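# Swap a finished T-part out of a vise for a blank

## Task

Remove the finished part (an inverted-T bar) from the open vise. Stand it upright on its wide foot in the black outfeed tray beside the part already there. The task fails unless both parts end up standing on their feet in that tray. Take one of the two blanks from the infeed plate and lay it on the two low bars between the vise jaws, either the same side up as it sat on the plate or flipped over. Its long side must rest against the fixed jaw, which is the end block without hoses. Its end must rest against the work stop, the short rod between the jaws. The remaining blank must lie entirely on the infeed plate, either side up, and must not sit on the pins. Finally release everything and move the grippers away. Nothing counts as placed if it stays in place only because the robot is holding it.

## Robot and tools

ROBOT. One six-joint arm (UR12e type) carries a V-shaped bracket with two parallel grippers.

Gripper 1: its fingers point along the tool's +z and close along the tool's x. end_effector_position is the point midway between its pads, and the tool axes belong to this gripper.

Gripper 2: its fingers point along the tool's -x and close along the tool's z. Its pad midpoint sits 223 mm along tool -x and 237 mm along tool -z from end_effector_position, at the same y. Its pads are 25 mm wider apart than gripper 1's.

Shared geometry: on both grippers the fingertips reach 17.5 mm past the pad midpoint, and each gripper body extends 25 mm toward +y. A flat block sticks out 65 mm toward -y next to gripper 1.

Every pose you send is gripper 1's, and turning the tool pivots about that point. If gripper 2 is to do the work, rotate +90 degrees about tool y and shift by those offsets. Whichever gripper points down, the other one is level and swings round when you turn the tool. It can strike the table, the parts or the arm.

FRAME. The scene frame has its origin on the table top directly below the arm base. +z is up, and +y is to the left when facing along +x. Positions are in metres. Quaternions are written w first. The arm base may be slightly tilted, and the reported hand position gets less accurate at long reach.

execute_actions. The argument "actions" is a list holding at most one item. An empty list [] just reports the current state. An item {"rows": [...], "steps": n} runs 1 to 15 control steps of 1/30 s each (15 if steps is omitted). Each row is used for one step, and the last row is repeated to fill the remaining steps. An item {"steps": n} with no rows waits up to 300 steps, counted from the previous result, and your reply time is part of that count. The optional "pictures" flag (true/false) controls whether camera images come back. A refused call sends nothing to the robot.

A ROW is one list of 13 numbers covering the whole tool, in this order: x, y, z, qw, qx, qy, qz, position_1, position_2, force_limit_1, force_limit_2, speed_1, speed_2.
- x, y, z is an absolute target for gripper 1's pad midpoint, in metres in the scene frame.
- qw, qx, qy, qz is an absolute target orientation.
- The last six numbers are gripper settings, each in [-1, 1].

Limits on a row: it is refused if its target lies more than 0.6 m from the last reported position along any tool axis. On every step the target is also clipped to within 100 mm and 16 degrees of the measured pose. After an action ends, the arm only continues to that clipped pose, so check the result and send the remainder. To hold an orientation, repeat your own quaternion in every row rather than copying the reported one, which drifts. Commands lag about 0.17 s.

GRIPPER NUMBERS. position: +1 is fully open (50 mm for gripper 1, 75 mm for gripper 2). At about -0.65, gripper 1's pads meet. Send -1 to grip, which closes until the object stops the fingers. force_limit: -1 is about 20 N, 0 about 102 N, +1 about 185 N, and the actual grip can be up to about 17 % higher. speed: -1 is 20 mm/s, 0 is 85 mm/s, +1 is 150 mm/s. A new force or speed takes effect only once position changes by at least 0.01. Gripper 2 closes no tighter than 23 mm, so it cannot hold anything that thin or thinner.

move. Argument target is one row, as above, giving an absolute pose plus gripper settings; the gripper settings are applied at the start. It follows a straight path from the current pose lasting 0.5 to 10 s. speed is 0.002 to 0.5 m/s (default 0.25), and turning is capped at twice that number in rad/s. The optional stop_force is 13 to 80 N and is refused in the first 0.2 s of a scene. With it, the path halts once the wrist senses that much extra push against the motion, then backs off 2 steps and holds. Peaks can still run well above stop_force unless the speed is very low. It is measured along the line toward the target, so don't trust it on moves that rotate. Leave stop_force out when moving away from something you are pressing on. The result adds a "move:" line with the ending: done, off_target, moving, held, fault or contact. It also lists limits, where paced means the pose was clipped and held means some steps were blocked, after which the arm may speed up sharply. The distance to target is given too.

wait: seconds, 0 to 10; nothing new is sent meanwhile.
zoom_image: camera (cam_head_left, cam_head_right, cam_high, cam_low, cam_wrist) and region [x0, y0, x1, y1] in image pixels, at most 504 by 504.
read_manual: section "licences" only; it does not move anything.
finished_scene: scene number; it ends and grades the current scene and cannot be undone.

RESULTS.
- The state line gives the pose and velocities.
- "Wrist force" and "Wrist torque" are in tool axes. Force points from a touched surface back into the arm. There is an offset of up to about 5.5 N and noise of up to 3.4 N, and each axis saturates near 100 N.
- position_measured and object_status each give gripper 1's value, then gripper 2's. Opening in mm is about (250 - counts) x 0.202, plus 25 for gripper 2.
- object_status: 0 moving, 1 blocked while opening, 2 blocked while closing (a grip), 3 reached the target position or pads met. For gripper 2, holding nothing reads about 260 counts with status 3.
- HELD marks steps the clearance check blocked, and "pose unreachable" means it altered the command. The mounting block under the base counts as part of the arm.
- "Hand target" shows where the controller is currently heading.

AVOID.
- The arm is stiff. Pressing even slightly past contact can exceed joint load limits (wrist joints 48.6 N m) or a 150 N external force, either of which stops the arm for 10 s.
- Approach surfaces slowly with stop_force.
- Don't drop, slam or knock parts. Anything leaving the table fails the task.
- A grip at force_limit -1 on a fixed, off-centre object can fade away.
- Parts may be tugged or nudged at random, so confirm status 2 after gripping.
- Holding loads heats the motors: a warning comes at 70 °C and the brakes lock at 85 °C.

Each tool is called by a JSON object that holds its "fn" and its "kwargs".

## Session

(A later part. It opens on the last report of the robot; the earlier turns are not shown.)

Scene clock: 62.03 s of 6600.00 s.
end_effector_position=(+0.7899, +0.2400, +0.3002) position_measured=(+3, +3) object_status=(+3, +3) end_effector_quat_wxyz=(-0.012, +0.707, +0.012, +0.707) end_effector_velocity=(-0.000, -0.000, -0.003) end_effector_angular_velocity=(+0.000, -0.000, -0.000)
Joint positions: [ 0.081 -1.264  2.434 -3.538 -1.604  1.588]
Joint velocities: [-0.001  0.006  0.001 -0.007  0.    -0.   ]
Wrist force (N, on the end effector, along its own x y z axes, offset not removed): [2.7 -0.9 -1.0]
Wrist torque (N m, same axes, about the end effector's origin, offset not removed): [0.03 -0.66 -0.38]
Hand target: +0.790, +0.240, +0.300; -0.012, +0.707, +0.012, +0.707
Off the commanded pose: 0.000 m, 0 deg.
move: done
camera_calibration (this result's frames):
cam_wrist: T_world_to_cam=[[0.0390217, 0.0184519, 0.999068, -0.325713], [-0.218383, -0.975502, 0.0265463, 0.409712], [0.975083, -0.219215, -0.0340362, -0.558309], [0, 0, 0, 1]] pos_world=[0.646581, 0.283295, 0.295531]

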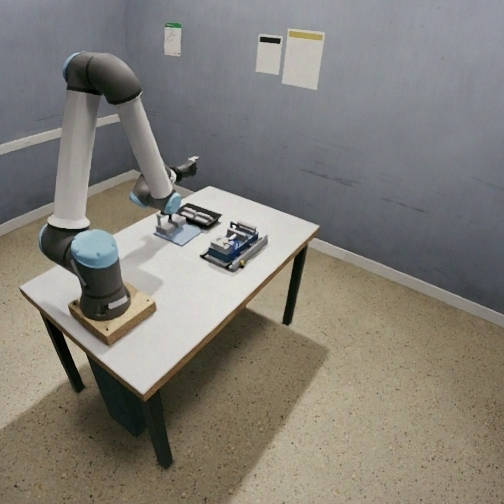

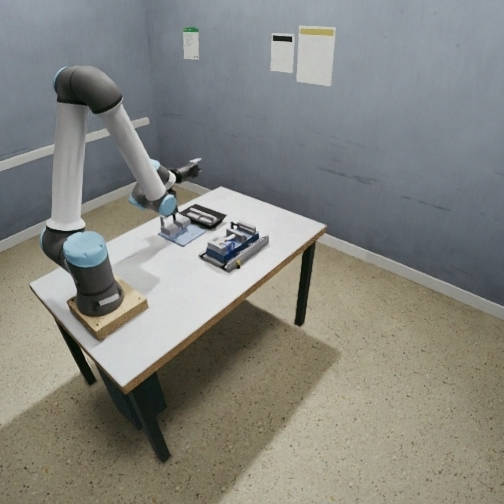

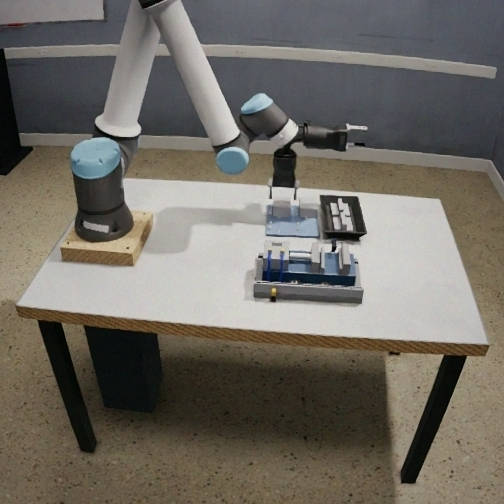

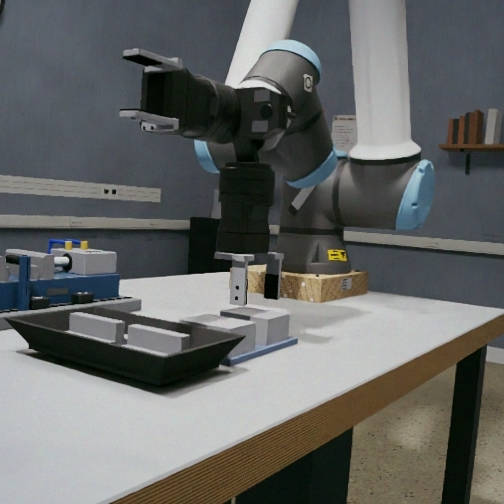

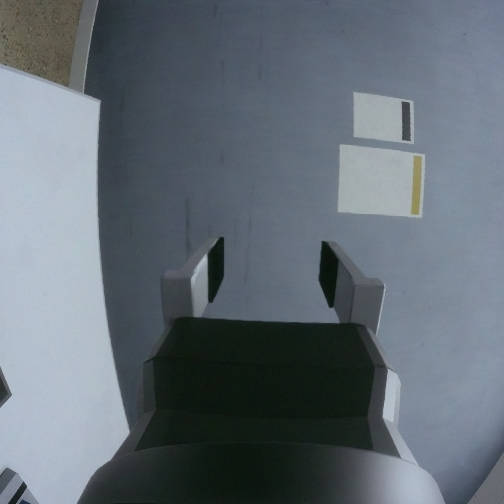

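{"fn": "zoom_image", "kwargs": {"camera": "cam_high", "region": [250,170,330,240]}}

Region (250, 170, 330, 240) of cam_high's 504x504 image, scaled by 6.300, with more detail than that image has; it fills the top 441 rows of this view, and the rest is white.

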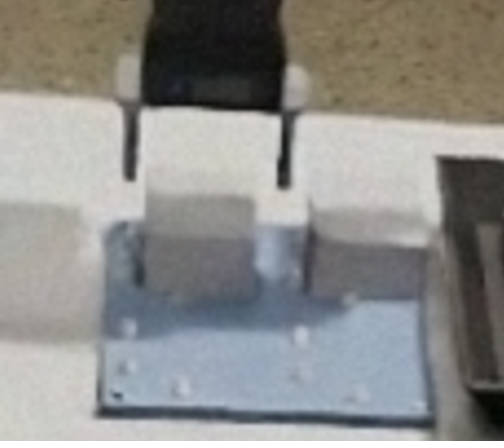

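{"fn": "move", "kwargs": {"target": [0.788,0.24,0.272,-0.012,0.707,0.012,0.707,1,1,0,0,0,0], "speed": 0.01, "stop_force": 15}}

{"fn": "move", "kwargs": {"target": [0.788,0.24,0.272,-0.012,0.707,0.012,0.707,1,-1,0,0,0,-0.7], "speed": 0.01}}

{"fn": "zoom_image", "kwargs": {"camera": "cam_low", "region": [170,250,320,370]}}

Scene clock: 69.37 s of 6600.00 s.
end_effector_position=(+0.7880, +0.2400, +0.2722) position_measured=(+3, +3) object_status=(+3, +3) end_effector_quat_wxyz=(-0.012, +0.707, +0.012, +0.707) end_effector_velocity=(-0.001, +0.000, -0.003) end_effector_angular_velocity=(+0.000, +0.001, -0.000)
Joint positions: [ 0.08  -1.199  2.442 -3.611 -1.604  1.588]
Joint velocities: [ 0.001  0.005  0.002 -0.006 -0.     0.001]
Wrist force (N, on the end effector, along its own x y z axes, offset not removed): [2.2 0.2 1.4]
Wrist torque (N m, same axes, about the end effector's origin, offset not removed): [0.37 -0.63 -0.12]
Hand target: +0.788, +0.240, +0.272; -0.012, +0.707, +0.012, +0.707
Off the commanded pose: 0.000 m, 0 deg.
After step 90, 1.30 s passed at rest.
move: done
camera_calibration (this result's frames):
cam_wrist: T_world_to_cam=[[0.0389682, 0.0184405, 0.99907, -0.297631], [-0.21838, -0.975503, 0.0265234, 0.410033], [0.975085, -0.219211, -0.0339866, -0.55738], [0, 0, 0, 1]] pos_world=[0.644634, 0.283293, 0.267536]

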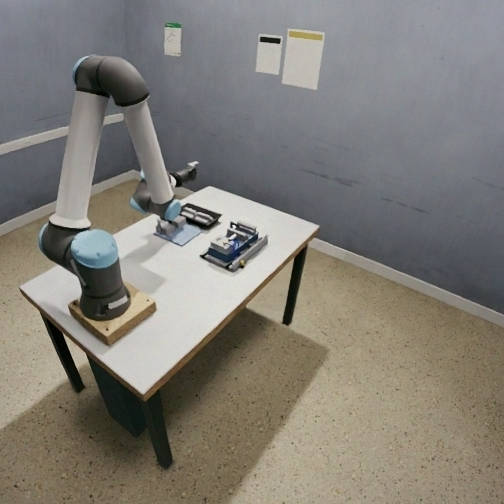

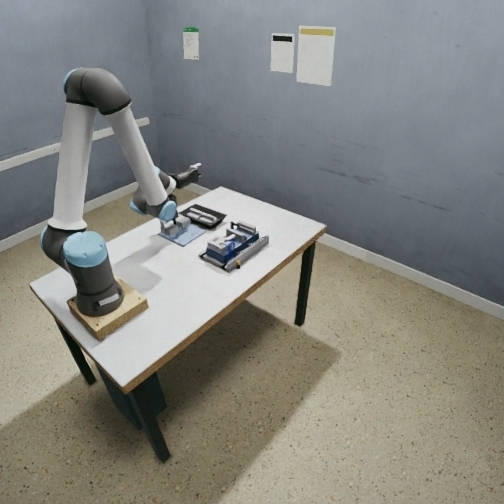

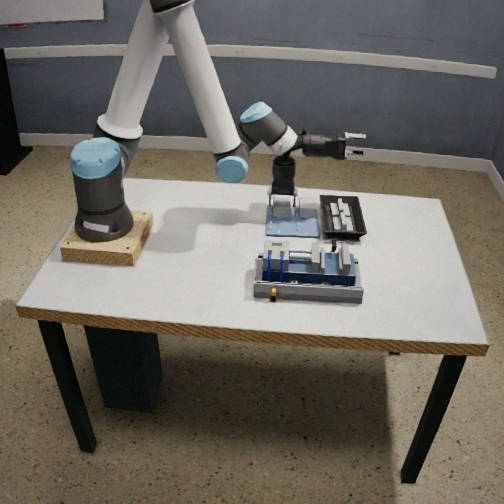

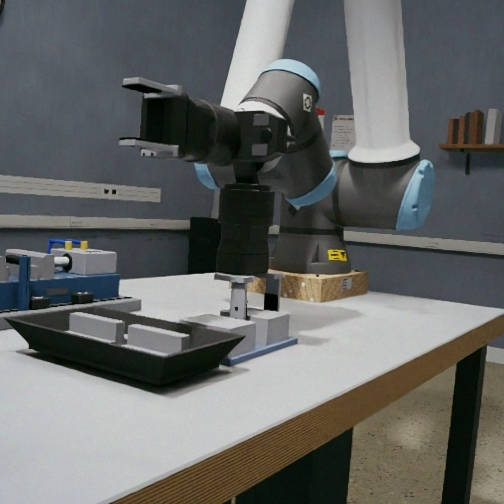

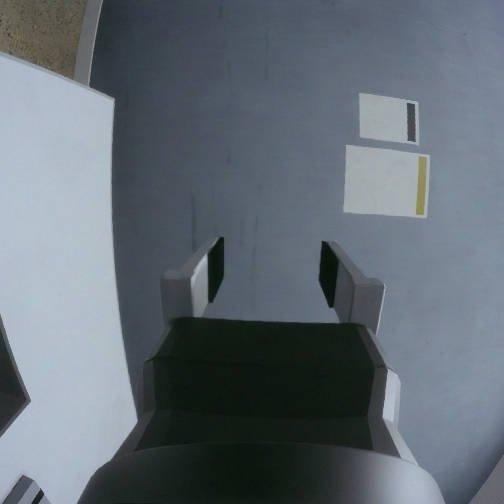

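Scene clock: 70.07 s of 6600.00 s.
end_effector_position=(+0.7880, +0.2400, +0.2720) position_measured=(+3, +84) object_status=(+3, +2) end_effector_quat_wxyz=(-0.012, +0.707, +0.012, +0.707) end_effector_velocity=(+0.001, +0.000, +0.001) end_effector_angular_velocity=(-0.000, -0.001, +0.000)
Joint positions: [ 0.08  -1.199  2.442 -3.611 -1.604  1.588]
Joint velocities: [-0.     0.    -0.001 -0.     0.    -0.001]
Wrist force (N, on the end effector, along its own x y z axes, offset not removed): [6.2 -1.8 -2.2]
Wrist torque (N m, same axes, about the end effector's origin, offset not removed): [-0.12 -1.62 -0.32]
Hand target: +0.788, +0.240, +0.272; -0.012, +0.707, +0.012, +0.707
Off the commanded pose: 0.000 m, 0 deg.
move: done
camera_calibration (this result's frames):
cam_wrist: T_world_to_cam=[[0.038922, 0.0184345, 0.999072, -0.29742], [-0.218379, -0.975504, 0.0265073, 0.410042], [0.975088, -0.219208, -0.0339429, -0.557397], [0, 0, 0, 1]] pos_world=[0.644631, 0.283295, 0.267355]

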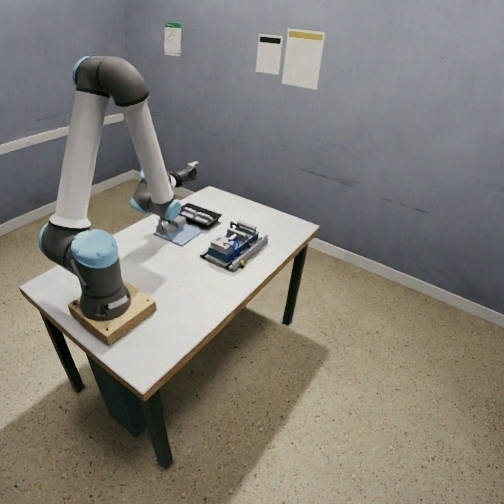

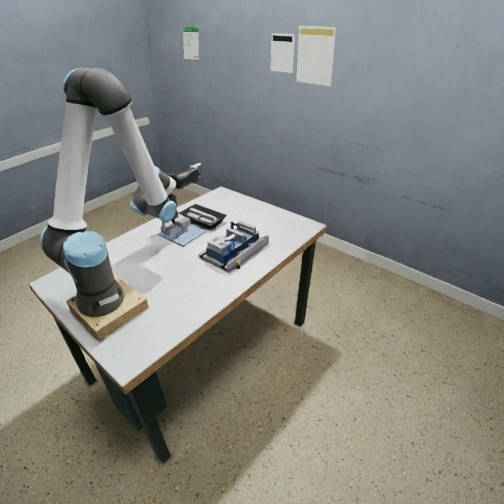

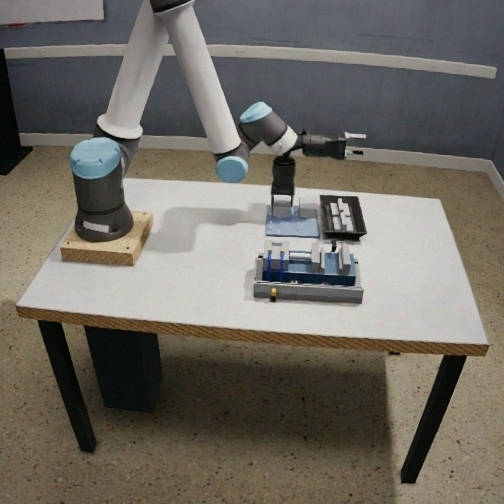

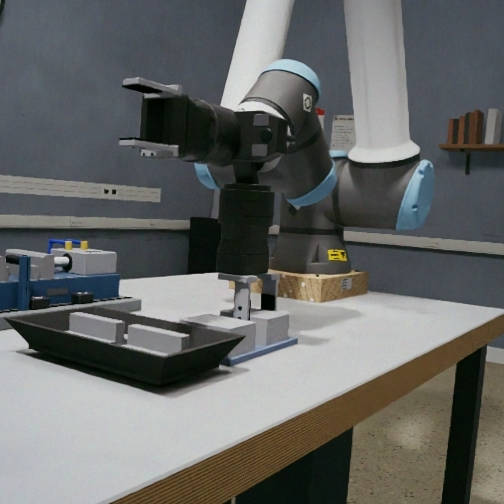

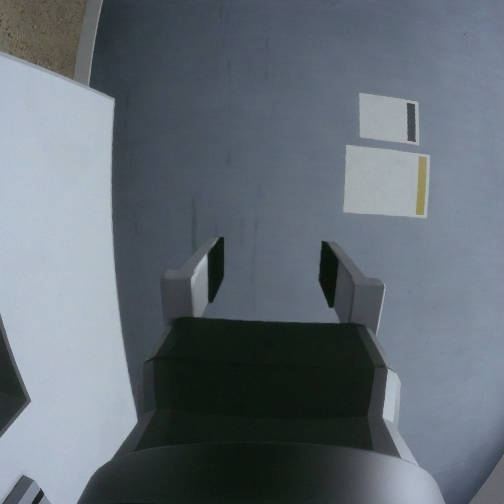

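Region (170, 250, 320, 370) of cam_low's 504x504 image, scaled by 3.360, with more detail than that image has; it fills the top 403 rows of this view, and the rest is white.

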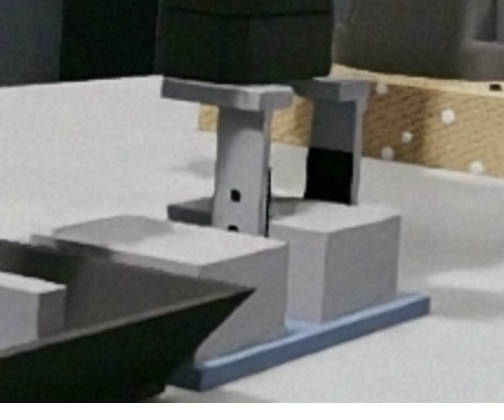

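{"fn": "move", "kwargs": {"target": [0.788,0.24,0.395,-0.012,0.707,0.012,0.707,1,-1,0,0,0,-0.7], "speed": 0.1}}

{"fn": "zoom_image", "kwargs": {"camera": "cam_low", "region": [170,150,320,270]}}

{"fn": "move", "kwargs": {"target": [0.943,-0.142,0.395,-0.004,0.707,0.004,0.707,1,-1,0,0,0,-0.7], "speed": 0.2}}

{"fn": "move", "kwargs": {"target": [0.943,-0.142,0.367,-0.004,0.707,0.004,0.707,1,-1,0,0,0,-0.7], "speed": 0.02}}

{"fn": "zoom_image", "kwargs": {"camera": "cam_high", "region": [295,215,375,285]}}

Scene clock: 76.07 s of 6600.00 s.
end_effector_position=(+0.7880, +0.2400, +0.3948) position_measured=(+3, +84) object_status=(+3, +2) end_effector_quat_wxyz=(-0.012, +0.707, +0.012, +0.707) end_effector_velocity=(+0.000, +0.000, +0.003) end_effector_angular_velocity=(+0.001, +0.001, +0.000)
Joint positions: [ 0.083 -1.469  2.396 -3.295 -1.606  1.59 ]
Joint velocities: [ 0.    -0.006 -0.002  0.009  0.001  0.001]
Wrist force (N, on the end effector, along its own x y z axes, offset not removed): [-6.2 -1.1 1.8]
Wrist torque (N m, same axes, about the end effector's origin, offset not removed): [0.20 1.44 0.06]
Hand target: +0.788, +0.240, +0.395; -0.012, +0.707, +0.012, +0.707
Off the commanded pose: 0.000 m, 0 deg.
After step 90, 1.30 s passed at rest.
move: done
camera_calibration (this result's frames):
cam_wrist: T_world_to_cam=[[0.0388434, 0.018426, 0.999075, -0.420014], [-0.218384, -0.975504, 0.0264819, 0.406811], [0.97509, -0.219211, -0.0338679, -0.553296], [0, 0, 0, 1]] pos_world=[0.644669, 0.283297, 0.390113]

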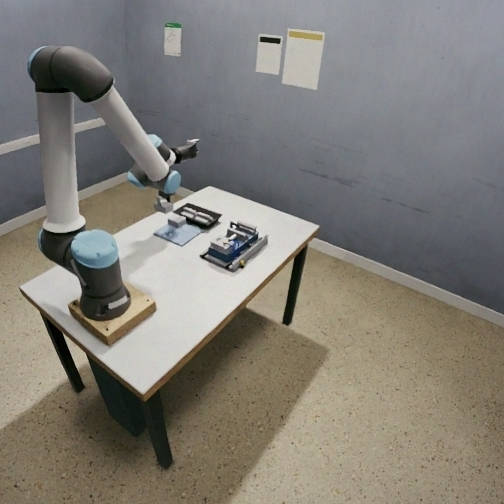

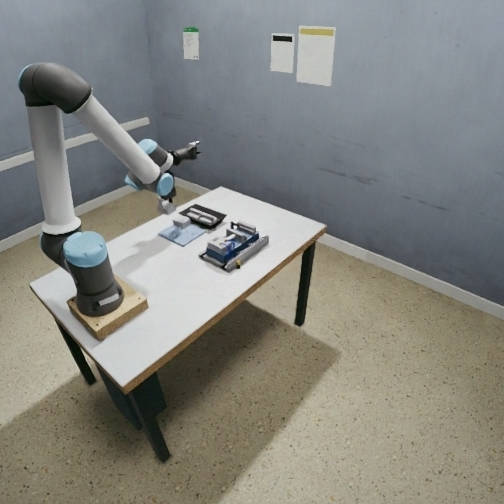

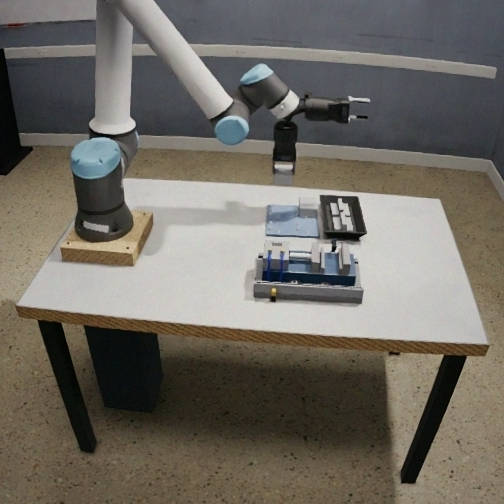

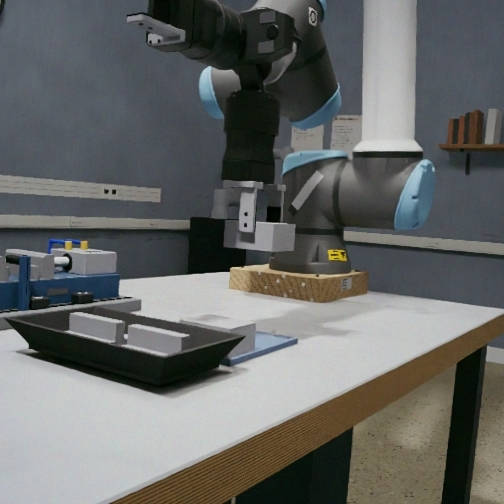

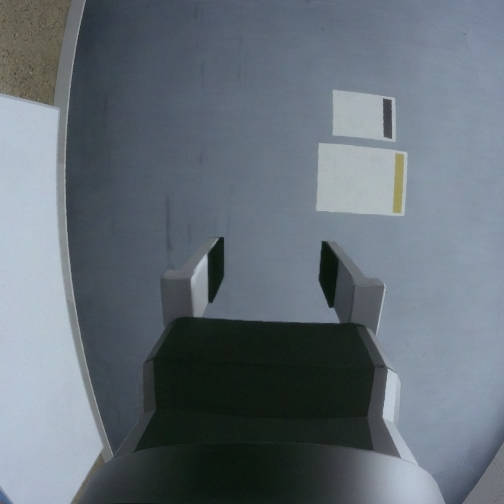

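Region (170, 150, 320, 270) of cam_low's 504x504 image, scaled by 3.360, with more detail than that image has; it fills the top 403 rows of this view, and the rest is white.

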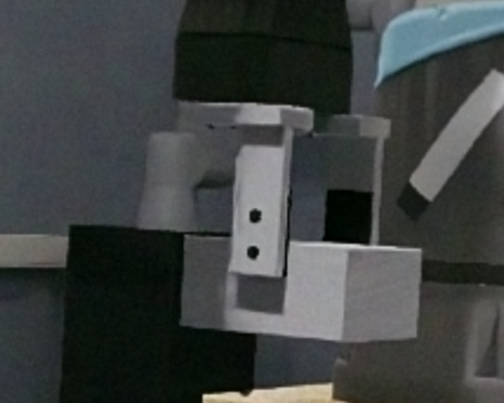

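Scene clock: 78.70 s of 6600.00 s.
end_effector_position=(+0.9432, -0.1417, +0.3948) position_measured=(+3, +84) object_status=(+3, +2) end_effector_quat_wxyz=(-0.004, +0.707, +0.004, +0.707) end_effector_velocity=(+0.001, -0.003, -0.000) end_effector_angular_velocity=(-0.000, +0.001, -0.000)
Joint positions: [-0.517 -1.31   2.154 -3.139 -1.202  1.168]
Joint velocities: [-0.002  0.002 -0.003  0.002  0.001 -0.002]
Wrist force (N, on the end effector, along its own x y z axes, offset not removed): [2.1 0.5 0.1]
Wrist torque (N m, same axes, about the end effector's origin, offset not removed): [0.35 -0.32 -0.36]
Hand target: +0.943, -0.142, +0.395; -0.004, +0.707, +0.004, +0.707
Off the commanded pose: 0.000 m, 0 deg.
move: done
camera_calibration (this result's frames):
cam_wrist: T_world_to_cam=[[0.039861, 0.0183186, 0.999037, -0.41993], [-0.240333, -0.970304, 0.0273809, 0.089383], [0.969872, -0.241193, -0.0342747, -0.786303], [0, 0, 0, 1]] pos_world=[0.800834, -0.0952298, 0.390128]

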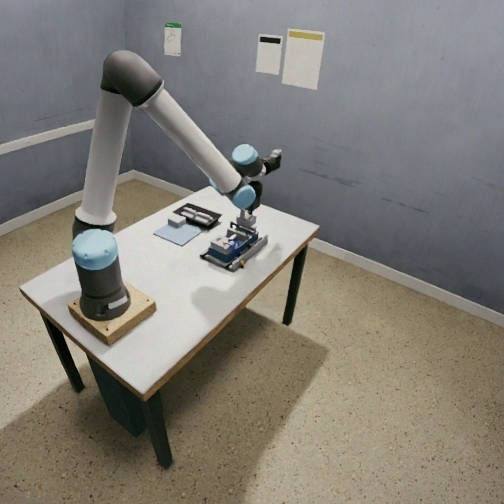

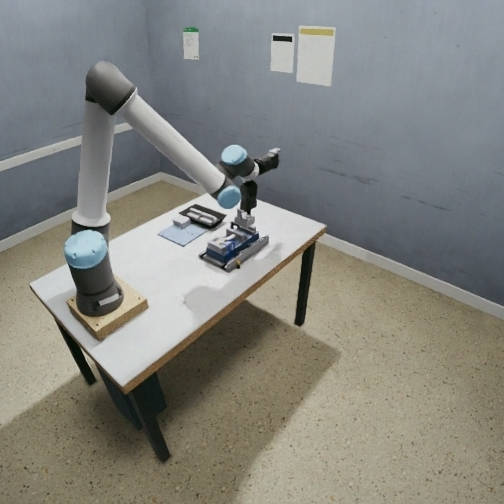

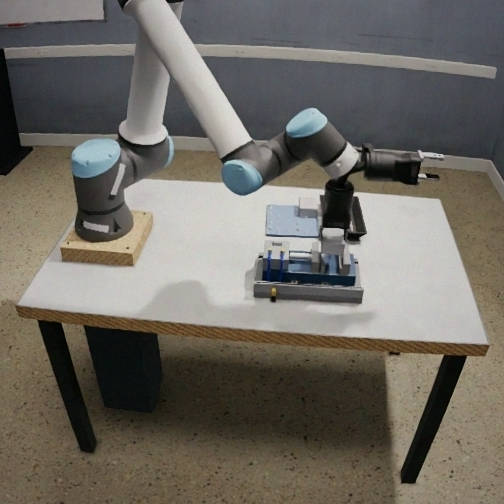

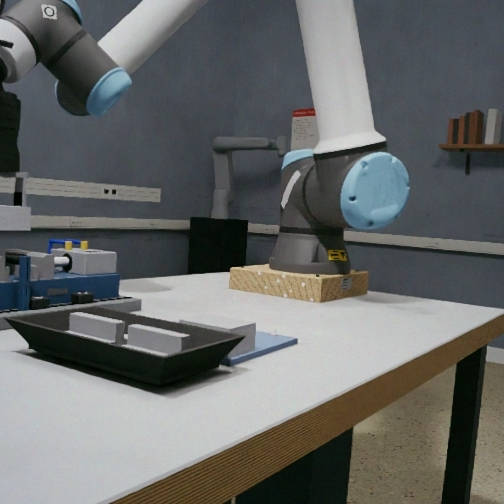

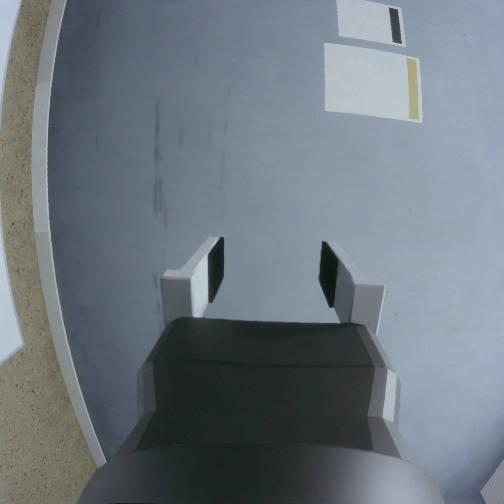

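Scene clock: 80.37 s of 6600.00 s.
end_effector_position=(+0.9430, -0.1420, +0.3672) position_measured=(+3, +84) object_status=(+3, +2) end_effector_quat_wxyz=(-0.004, +0.707, +0.004, +0.707) end_effector_velocity=(+0.000, -0.001, -0.002) end_effector_angular_velocity=(-0.001, -0.000, -0.002)
Joint positions: [-0.518 -1.268  2.168 -3.195 -1.201  1.168]
Joint velocities: [-0.001  0.003  0.001 -0.005 -0.001  0.   ]
Wrist force (N, on the end effector, along its own x y z axes, offset not removed): [1.1 4.7 -0.5]
Wrist torque (N m, same axes, about the end effector's origin, offset not removed): [1.26 -0.15 -0.18]
Hand target: +0.943, -0.142, +0.367; -0.004, +0.707, +0.004, +0.707
Off the commanded pose: 0.000 m, 0 deg.
move: done
camera_calibration (this result's frames):
cam_wrist: T_world_to_cam=[[0.0393734, 0.0175559, 0.99907, -0.392064], [-0.24039, -0.970314, 0.0265243, 0.0902184], [0.969878, -0.241211, -0.0339843, -0.78723], [0, 0, 0, 1]] pos_world=[0.800641, -0.0954651, 0.362553]

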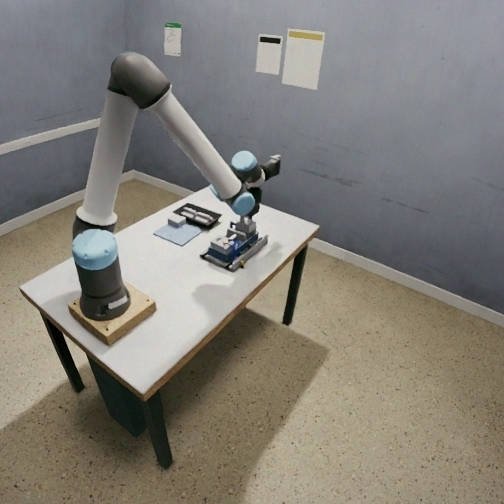

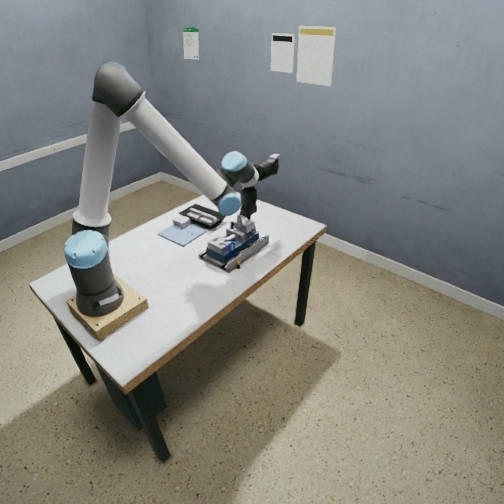

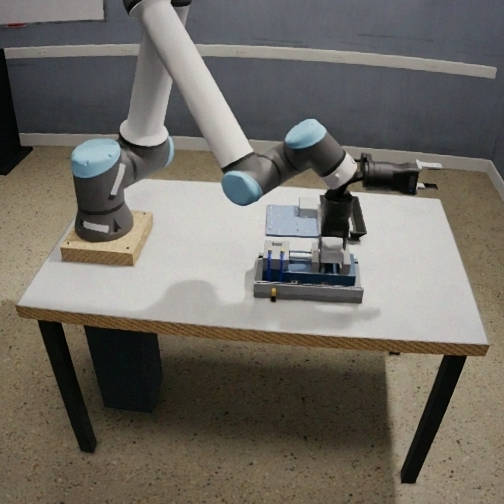

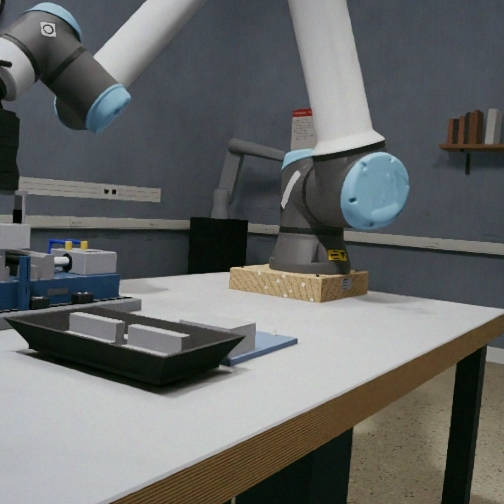

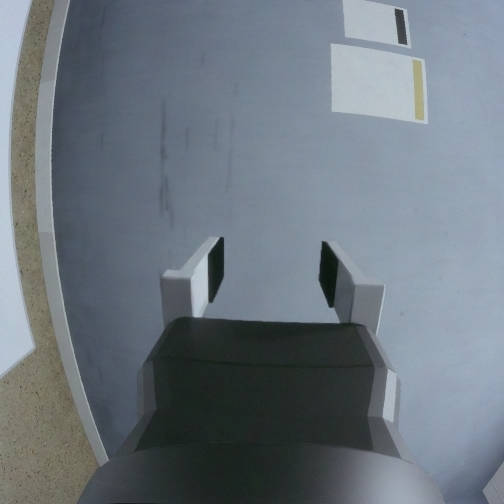

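Region (295, 215, 375, 285) of cam_high's 504x504 image, scaled by 6.300, with more detail than that image has; it fills the top 441 rows of this view, and the rest is white.

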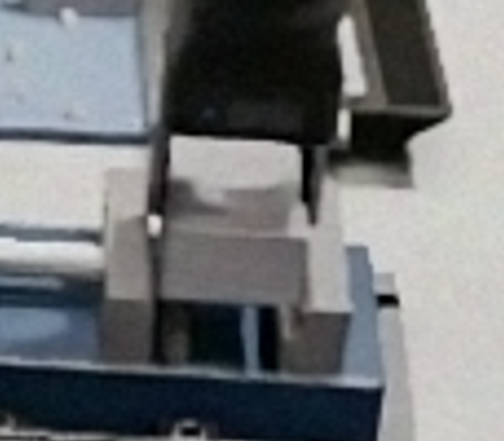

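Slightly right; shift −1 mm.

{"fn": "move", "kwargs": {"target": [0.9415,-0.142,0.366,-0.004,0.707,0.004,0.707,1,-1,0,0,0,-0.7], "speed": 0.01}}

{"fn": "move", "kwargs": {"target": [0.9415,-0.142,0.338,-0.004,0.707,0.004,0.707,1,-1,0,0,0,-0.7], "speed": 0.004, "stop_force": 14}}

Scene clock: 83.63 s of 6600.00 s.
end_effector_position=(+0.9416, -0.1420, +0.3660) position_measured=(+3, +84) object_status=(+3, +2) end_effector_quat_wxyz=(-0.004, +0.707, +0.004, +0.707) end_effector_velocity=(-0.000, -0.000, +0.001) end_effector_angular_velocity=(-0.002, -0.001, -0.001)
Joint positions: [-0.519 -1.268  2.171 -3.198 -1.2    1.167]
Joint velocities: [-0.001 -0.001  0.001 -0.001 -0.001 -0.001]
Wrist force (N, on the end effector, along its own x y z axes, offset not removed): [-6.0 5.5 -1.8]
Wrist torque (N m, same axes, about the end effector's origin, offset not removed): [1.43 1.67 -0.06]
Hand target: +0.941, -0.142, +0.366; -0.004, +0.707, +0.004, +0.707
Off the commanded pose: 0.000 m, 0 deg.
move: done
camera_calibration (this result's frames):
cam_wrist: T_world_to_cam=[[0.0394356, 0.0175033, 0.999069, -0.390818], [-0.240394, -0.970314, 0.0264884, 0.089913], [0.969874, -0.241214, -0.0340572, -0.785872], [0, 0, 0, 1]] pos_world=[0.799223, -0.0954792, 0.361307]

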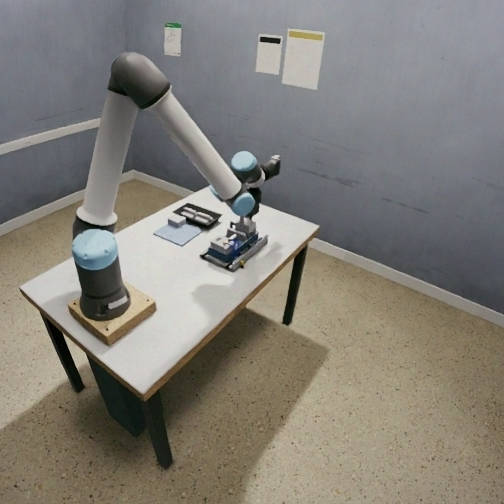

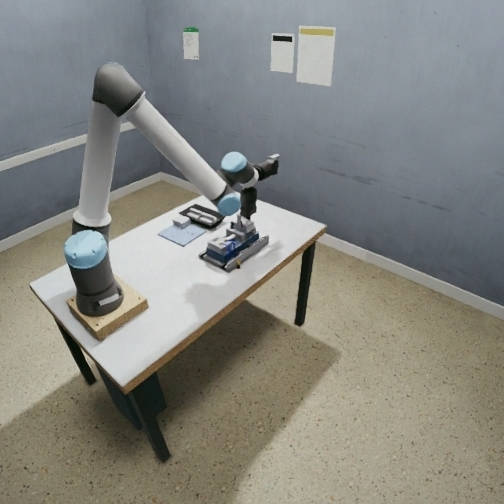

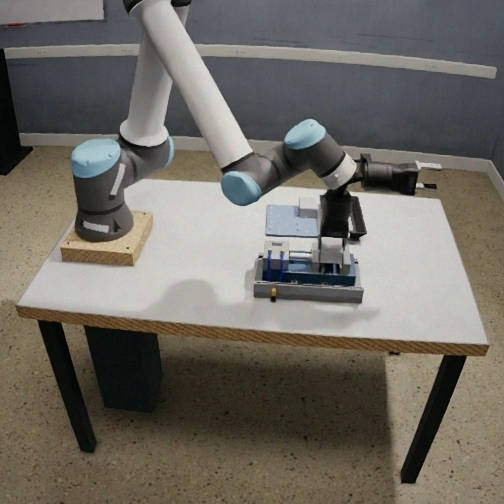

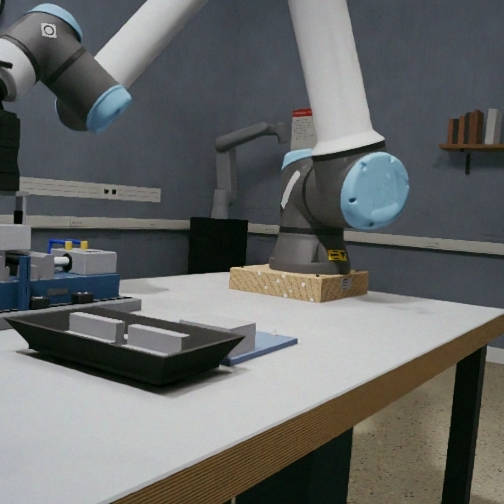

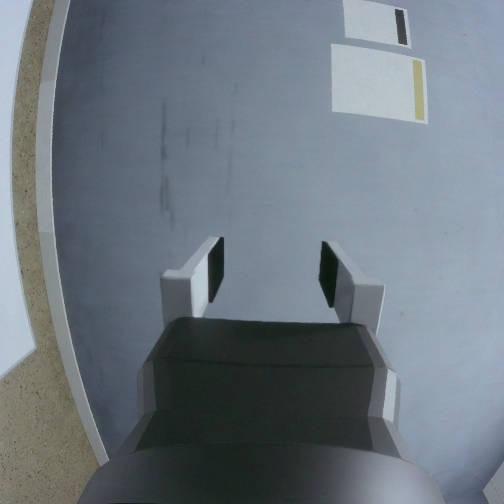

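Scene clock: 89.50 s of 6600.00 s.
end_effector_position=(+0.9415, -0.1420, +0.3439) position_measured=(+3, +84) object_status=(+3, +2) end_effector_quat_wxyz=(-0.004, +0.707, +0.004, +0.707) end_effector_velocity=(+0.000, +0.001, -0.000) end_effector_angular_velocity=(+0.001, +0.002, +0.002)
Joint positions: [-0.519 -1.233  2.18  -3.243 -1.2    1.167]
Joint velocities: [ 0.001 -0.001  0.     0.003  0.001 -0.   ]
Wrist force (N, on the end effector, along its own x y z axes, offset not removed): [31.9 -3.0 -2.0]
Wrist torque (N m, same axes, about the end effector's origin, offset not removed): [-0.44 -8.40 0.53]
Hand target: +0.942, -0.142, +0.344; -0.004, +0.707, +0.004, +0.707
Off the commanded pose: 0.006 m, 0 deg.
move: contact
camera_calibration (this result's frames):
cam_wrist: T_world_to_cam=[[0.0394061, 0.0174887, 0.99907, -0.368767], [-0.240368, -0.970321, 0.0264663, 0.0904877], [0.969882, -0.241187, -0.0340328, -0.786556], [0, 0, 0, 1]] pos_world=[0.799148, -0.0954561, 0.33926]

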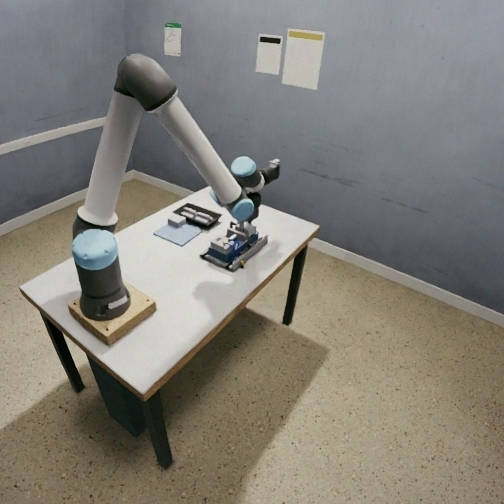

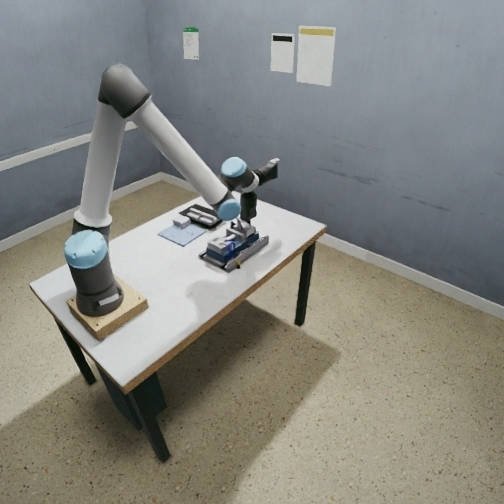

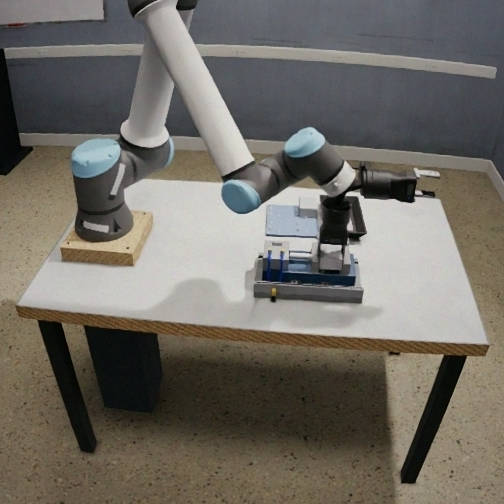

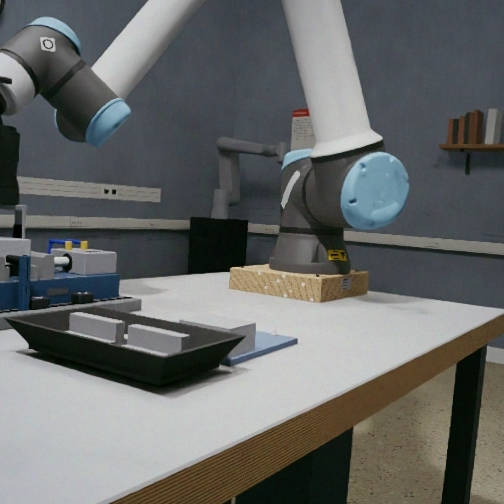

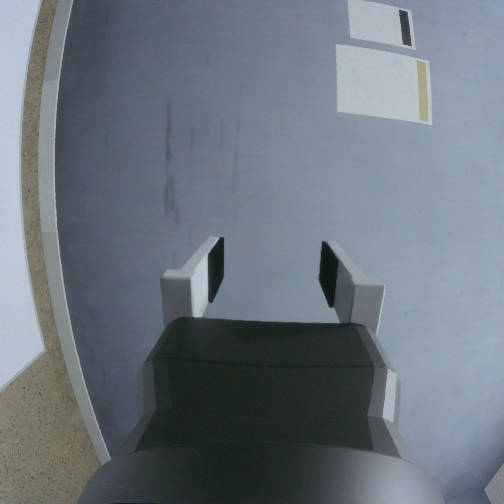

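{"fn": "move", "kwargs": {"target": [0.9415,-0.142,0.3446,-0.004,0.707,0.004,0.707,1,-1,0,0,0,-0.7], "speed": 0.004}}

{"fn": "move", "kwargs": {"target": [0.9415,-0.12,0.3446,-0.004,0.707,0.004,0.707,1,-1,0,0,0,-0.7], "speed": 0.003, "stop_force": 14}}

Scene clock: 93.23 s of 6600.00 s.
end_effector_position=(+0.9415, -0.1420, +0.3446) position_measured=(+3, +84) object_status=(+3, +2) end_effector_quat_wxyz=(-0.004, +0.707, +0.004, +0.707) end_effector_velocity=(-0.000, +0.001, +0.000) end_effector_angular_velocity=(+0.001, -0.000, +0.001)
Joint positions: [-0.519 -1.234  2.18  -3.241 -1.2    1.167]
Joint velocities: [ 0.    -0.     0.     0.     0.001 -0.   ]
Wrist force (N, on the end effector, along its own x y z axes, offset not removed): [-8.2 -1.5 6.3]
Wrist torque (N m, same axes, about the end effector's origin, offset not removed): [-0.65 4.70 -0.14]
Hand target: +0.942, -0.142, +0.345; -0.004, +0.707, +0.004, +0.707
Off the commanded pose: 0.000 m, 0 deg.
After step 90, 0.03 s passed at rest.
move: done
camera_calibration (this result's frames):
cam_wrist: T_world_to_cam=[[0.0393633, 0.0175413, 0.999071, -0.369372], [-0.240396, -0.970313, 0.026508, 0.0904663], [0.969877, -0.241216, -0.0339779, -0.786557], [0, 0, 0, 1]] pos_world=[0.799151, -0.0954701, 0.339905]

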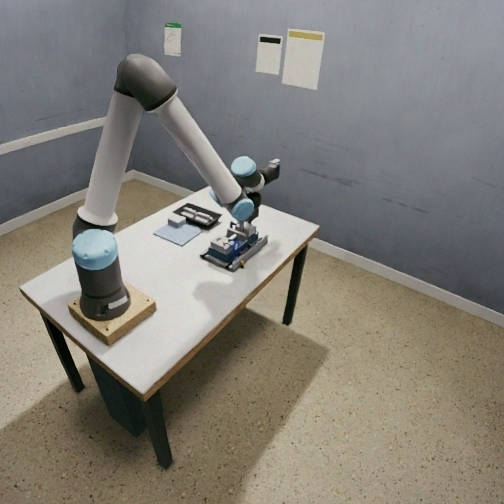

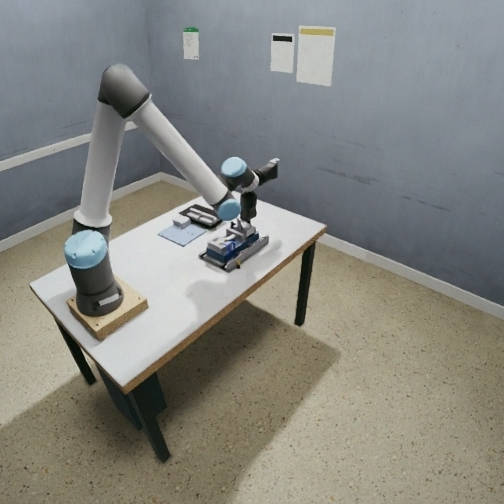

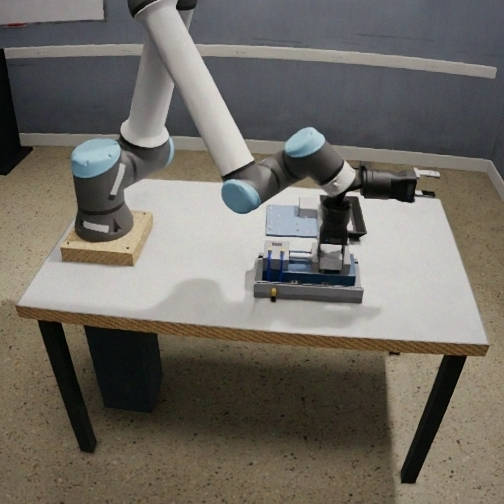

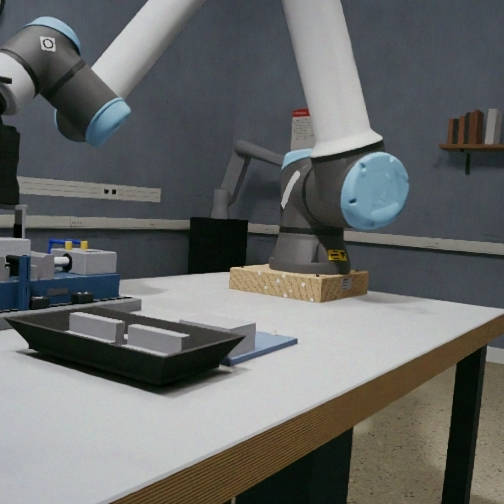

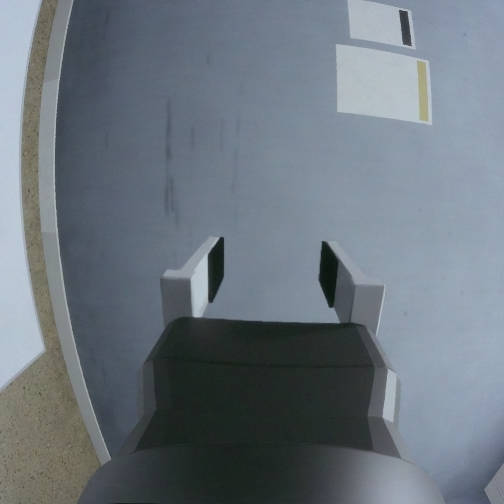

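Scene clock: 98.20 s of 6600.00 s.
end_effector_position=(+0.9415, -0.1283, +0.3447) position_measured=(+3, +84) object_status=(+3, +2) end_effector_quat_wxyz=(-0.004, +0.707, +0.004, +0.707) end_effector_velocity=(-0.000, -0.000, +0.000) end_effector_angular_velocity=(+0.001, -0.000, +0.000)
Joint positions: [-0.5   -1.236  2.186 -3.25  -1.213  1.182]
Joint velocities: [-0.001 -0.     0.     0.001  0.001 -0.   ]
Wrist force (N, on the end effector, along its own x y z axes, offset not removed): [7.2 23.0 -4.6]
Wrist torque (N m, same axes, about the end effector's origin, offset not removed): [5.48 -2.39 -5.65]
Hand target: +0.941, -0.128, +0.345; -0.004, +0.707, +0.004, +0.707
Off the commanded pose: 0.008 m, 0 deg.
move: contact
camera_calibration (this result's frames):
cam_wrist: T_world_to_cam=[[0.0392361, 0.0177424, 0.999072, -0.369576], [-0.240641, -0.970247, 0.0266811, 0.103896], [0.969821, -0.241465, -0.0337992, -0.783277], [0, 0, 0, 1]] pos_world=[0.79914, -0.0817713, 0.339987]

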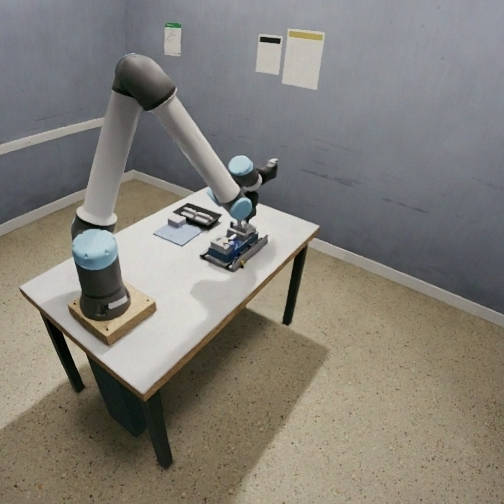

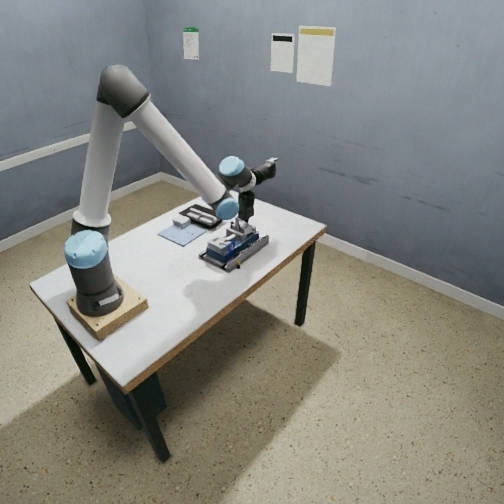

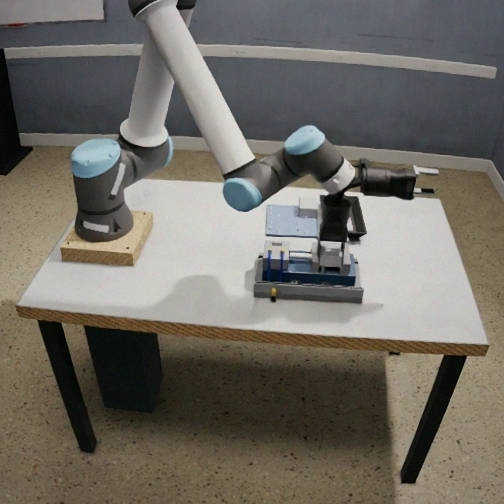

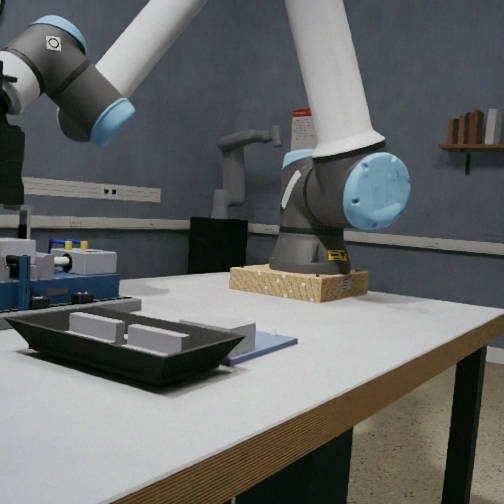

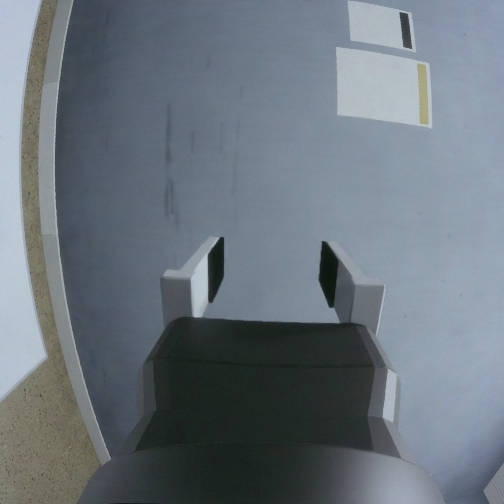

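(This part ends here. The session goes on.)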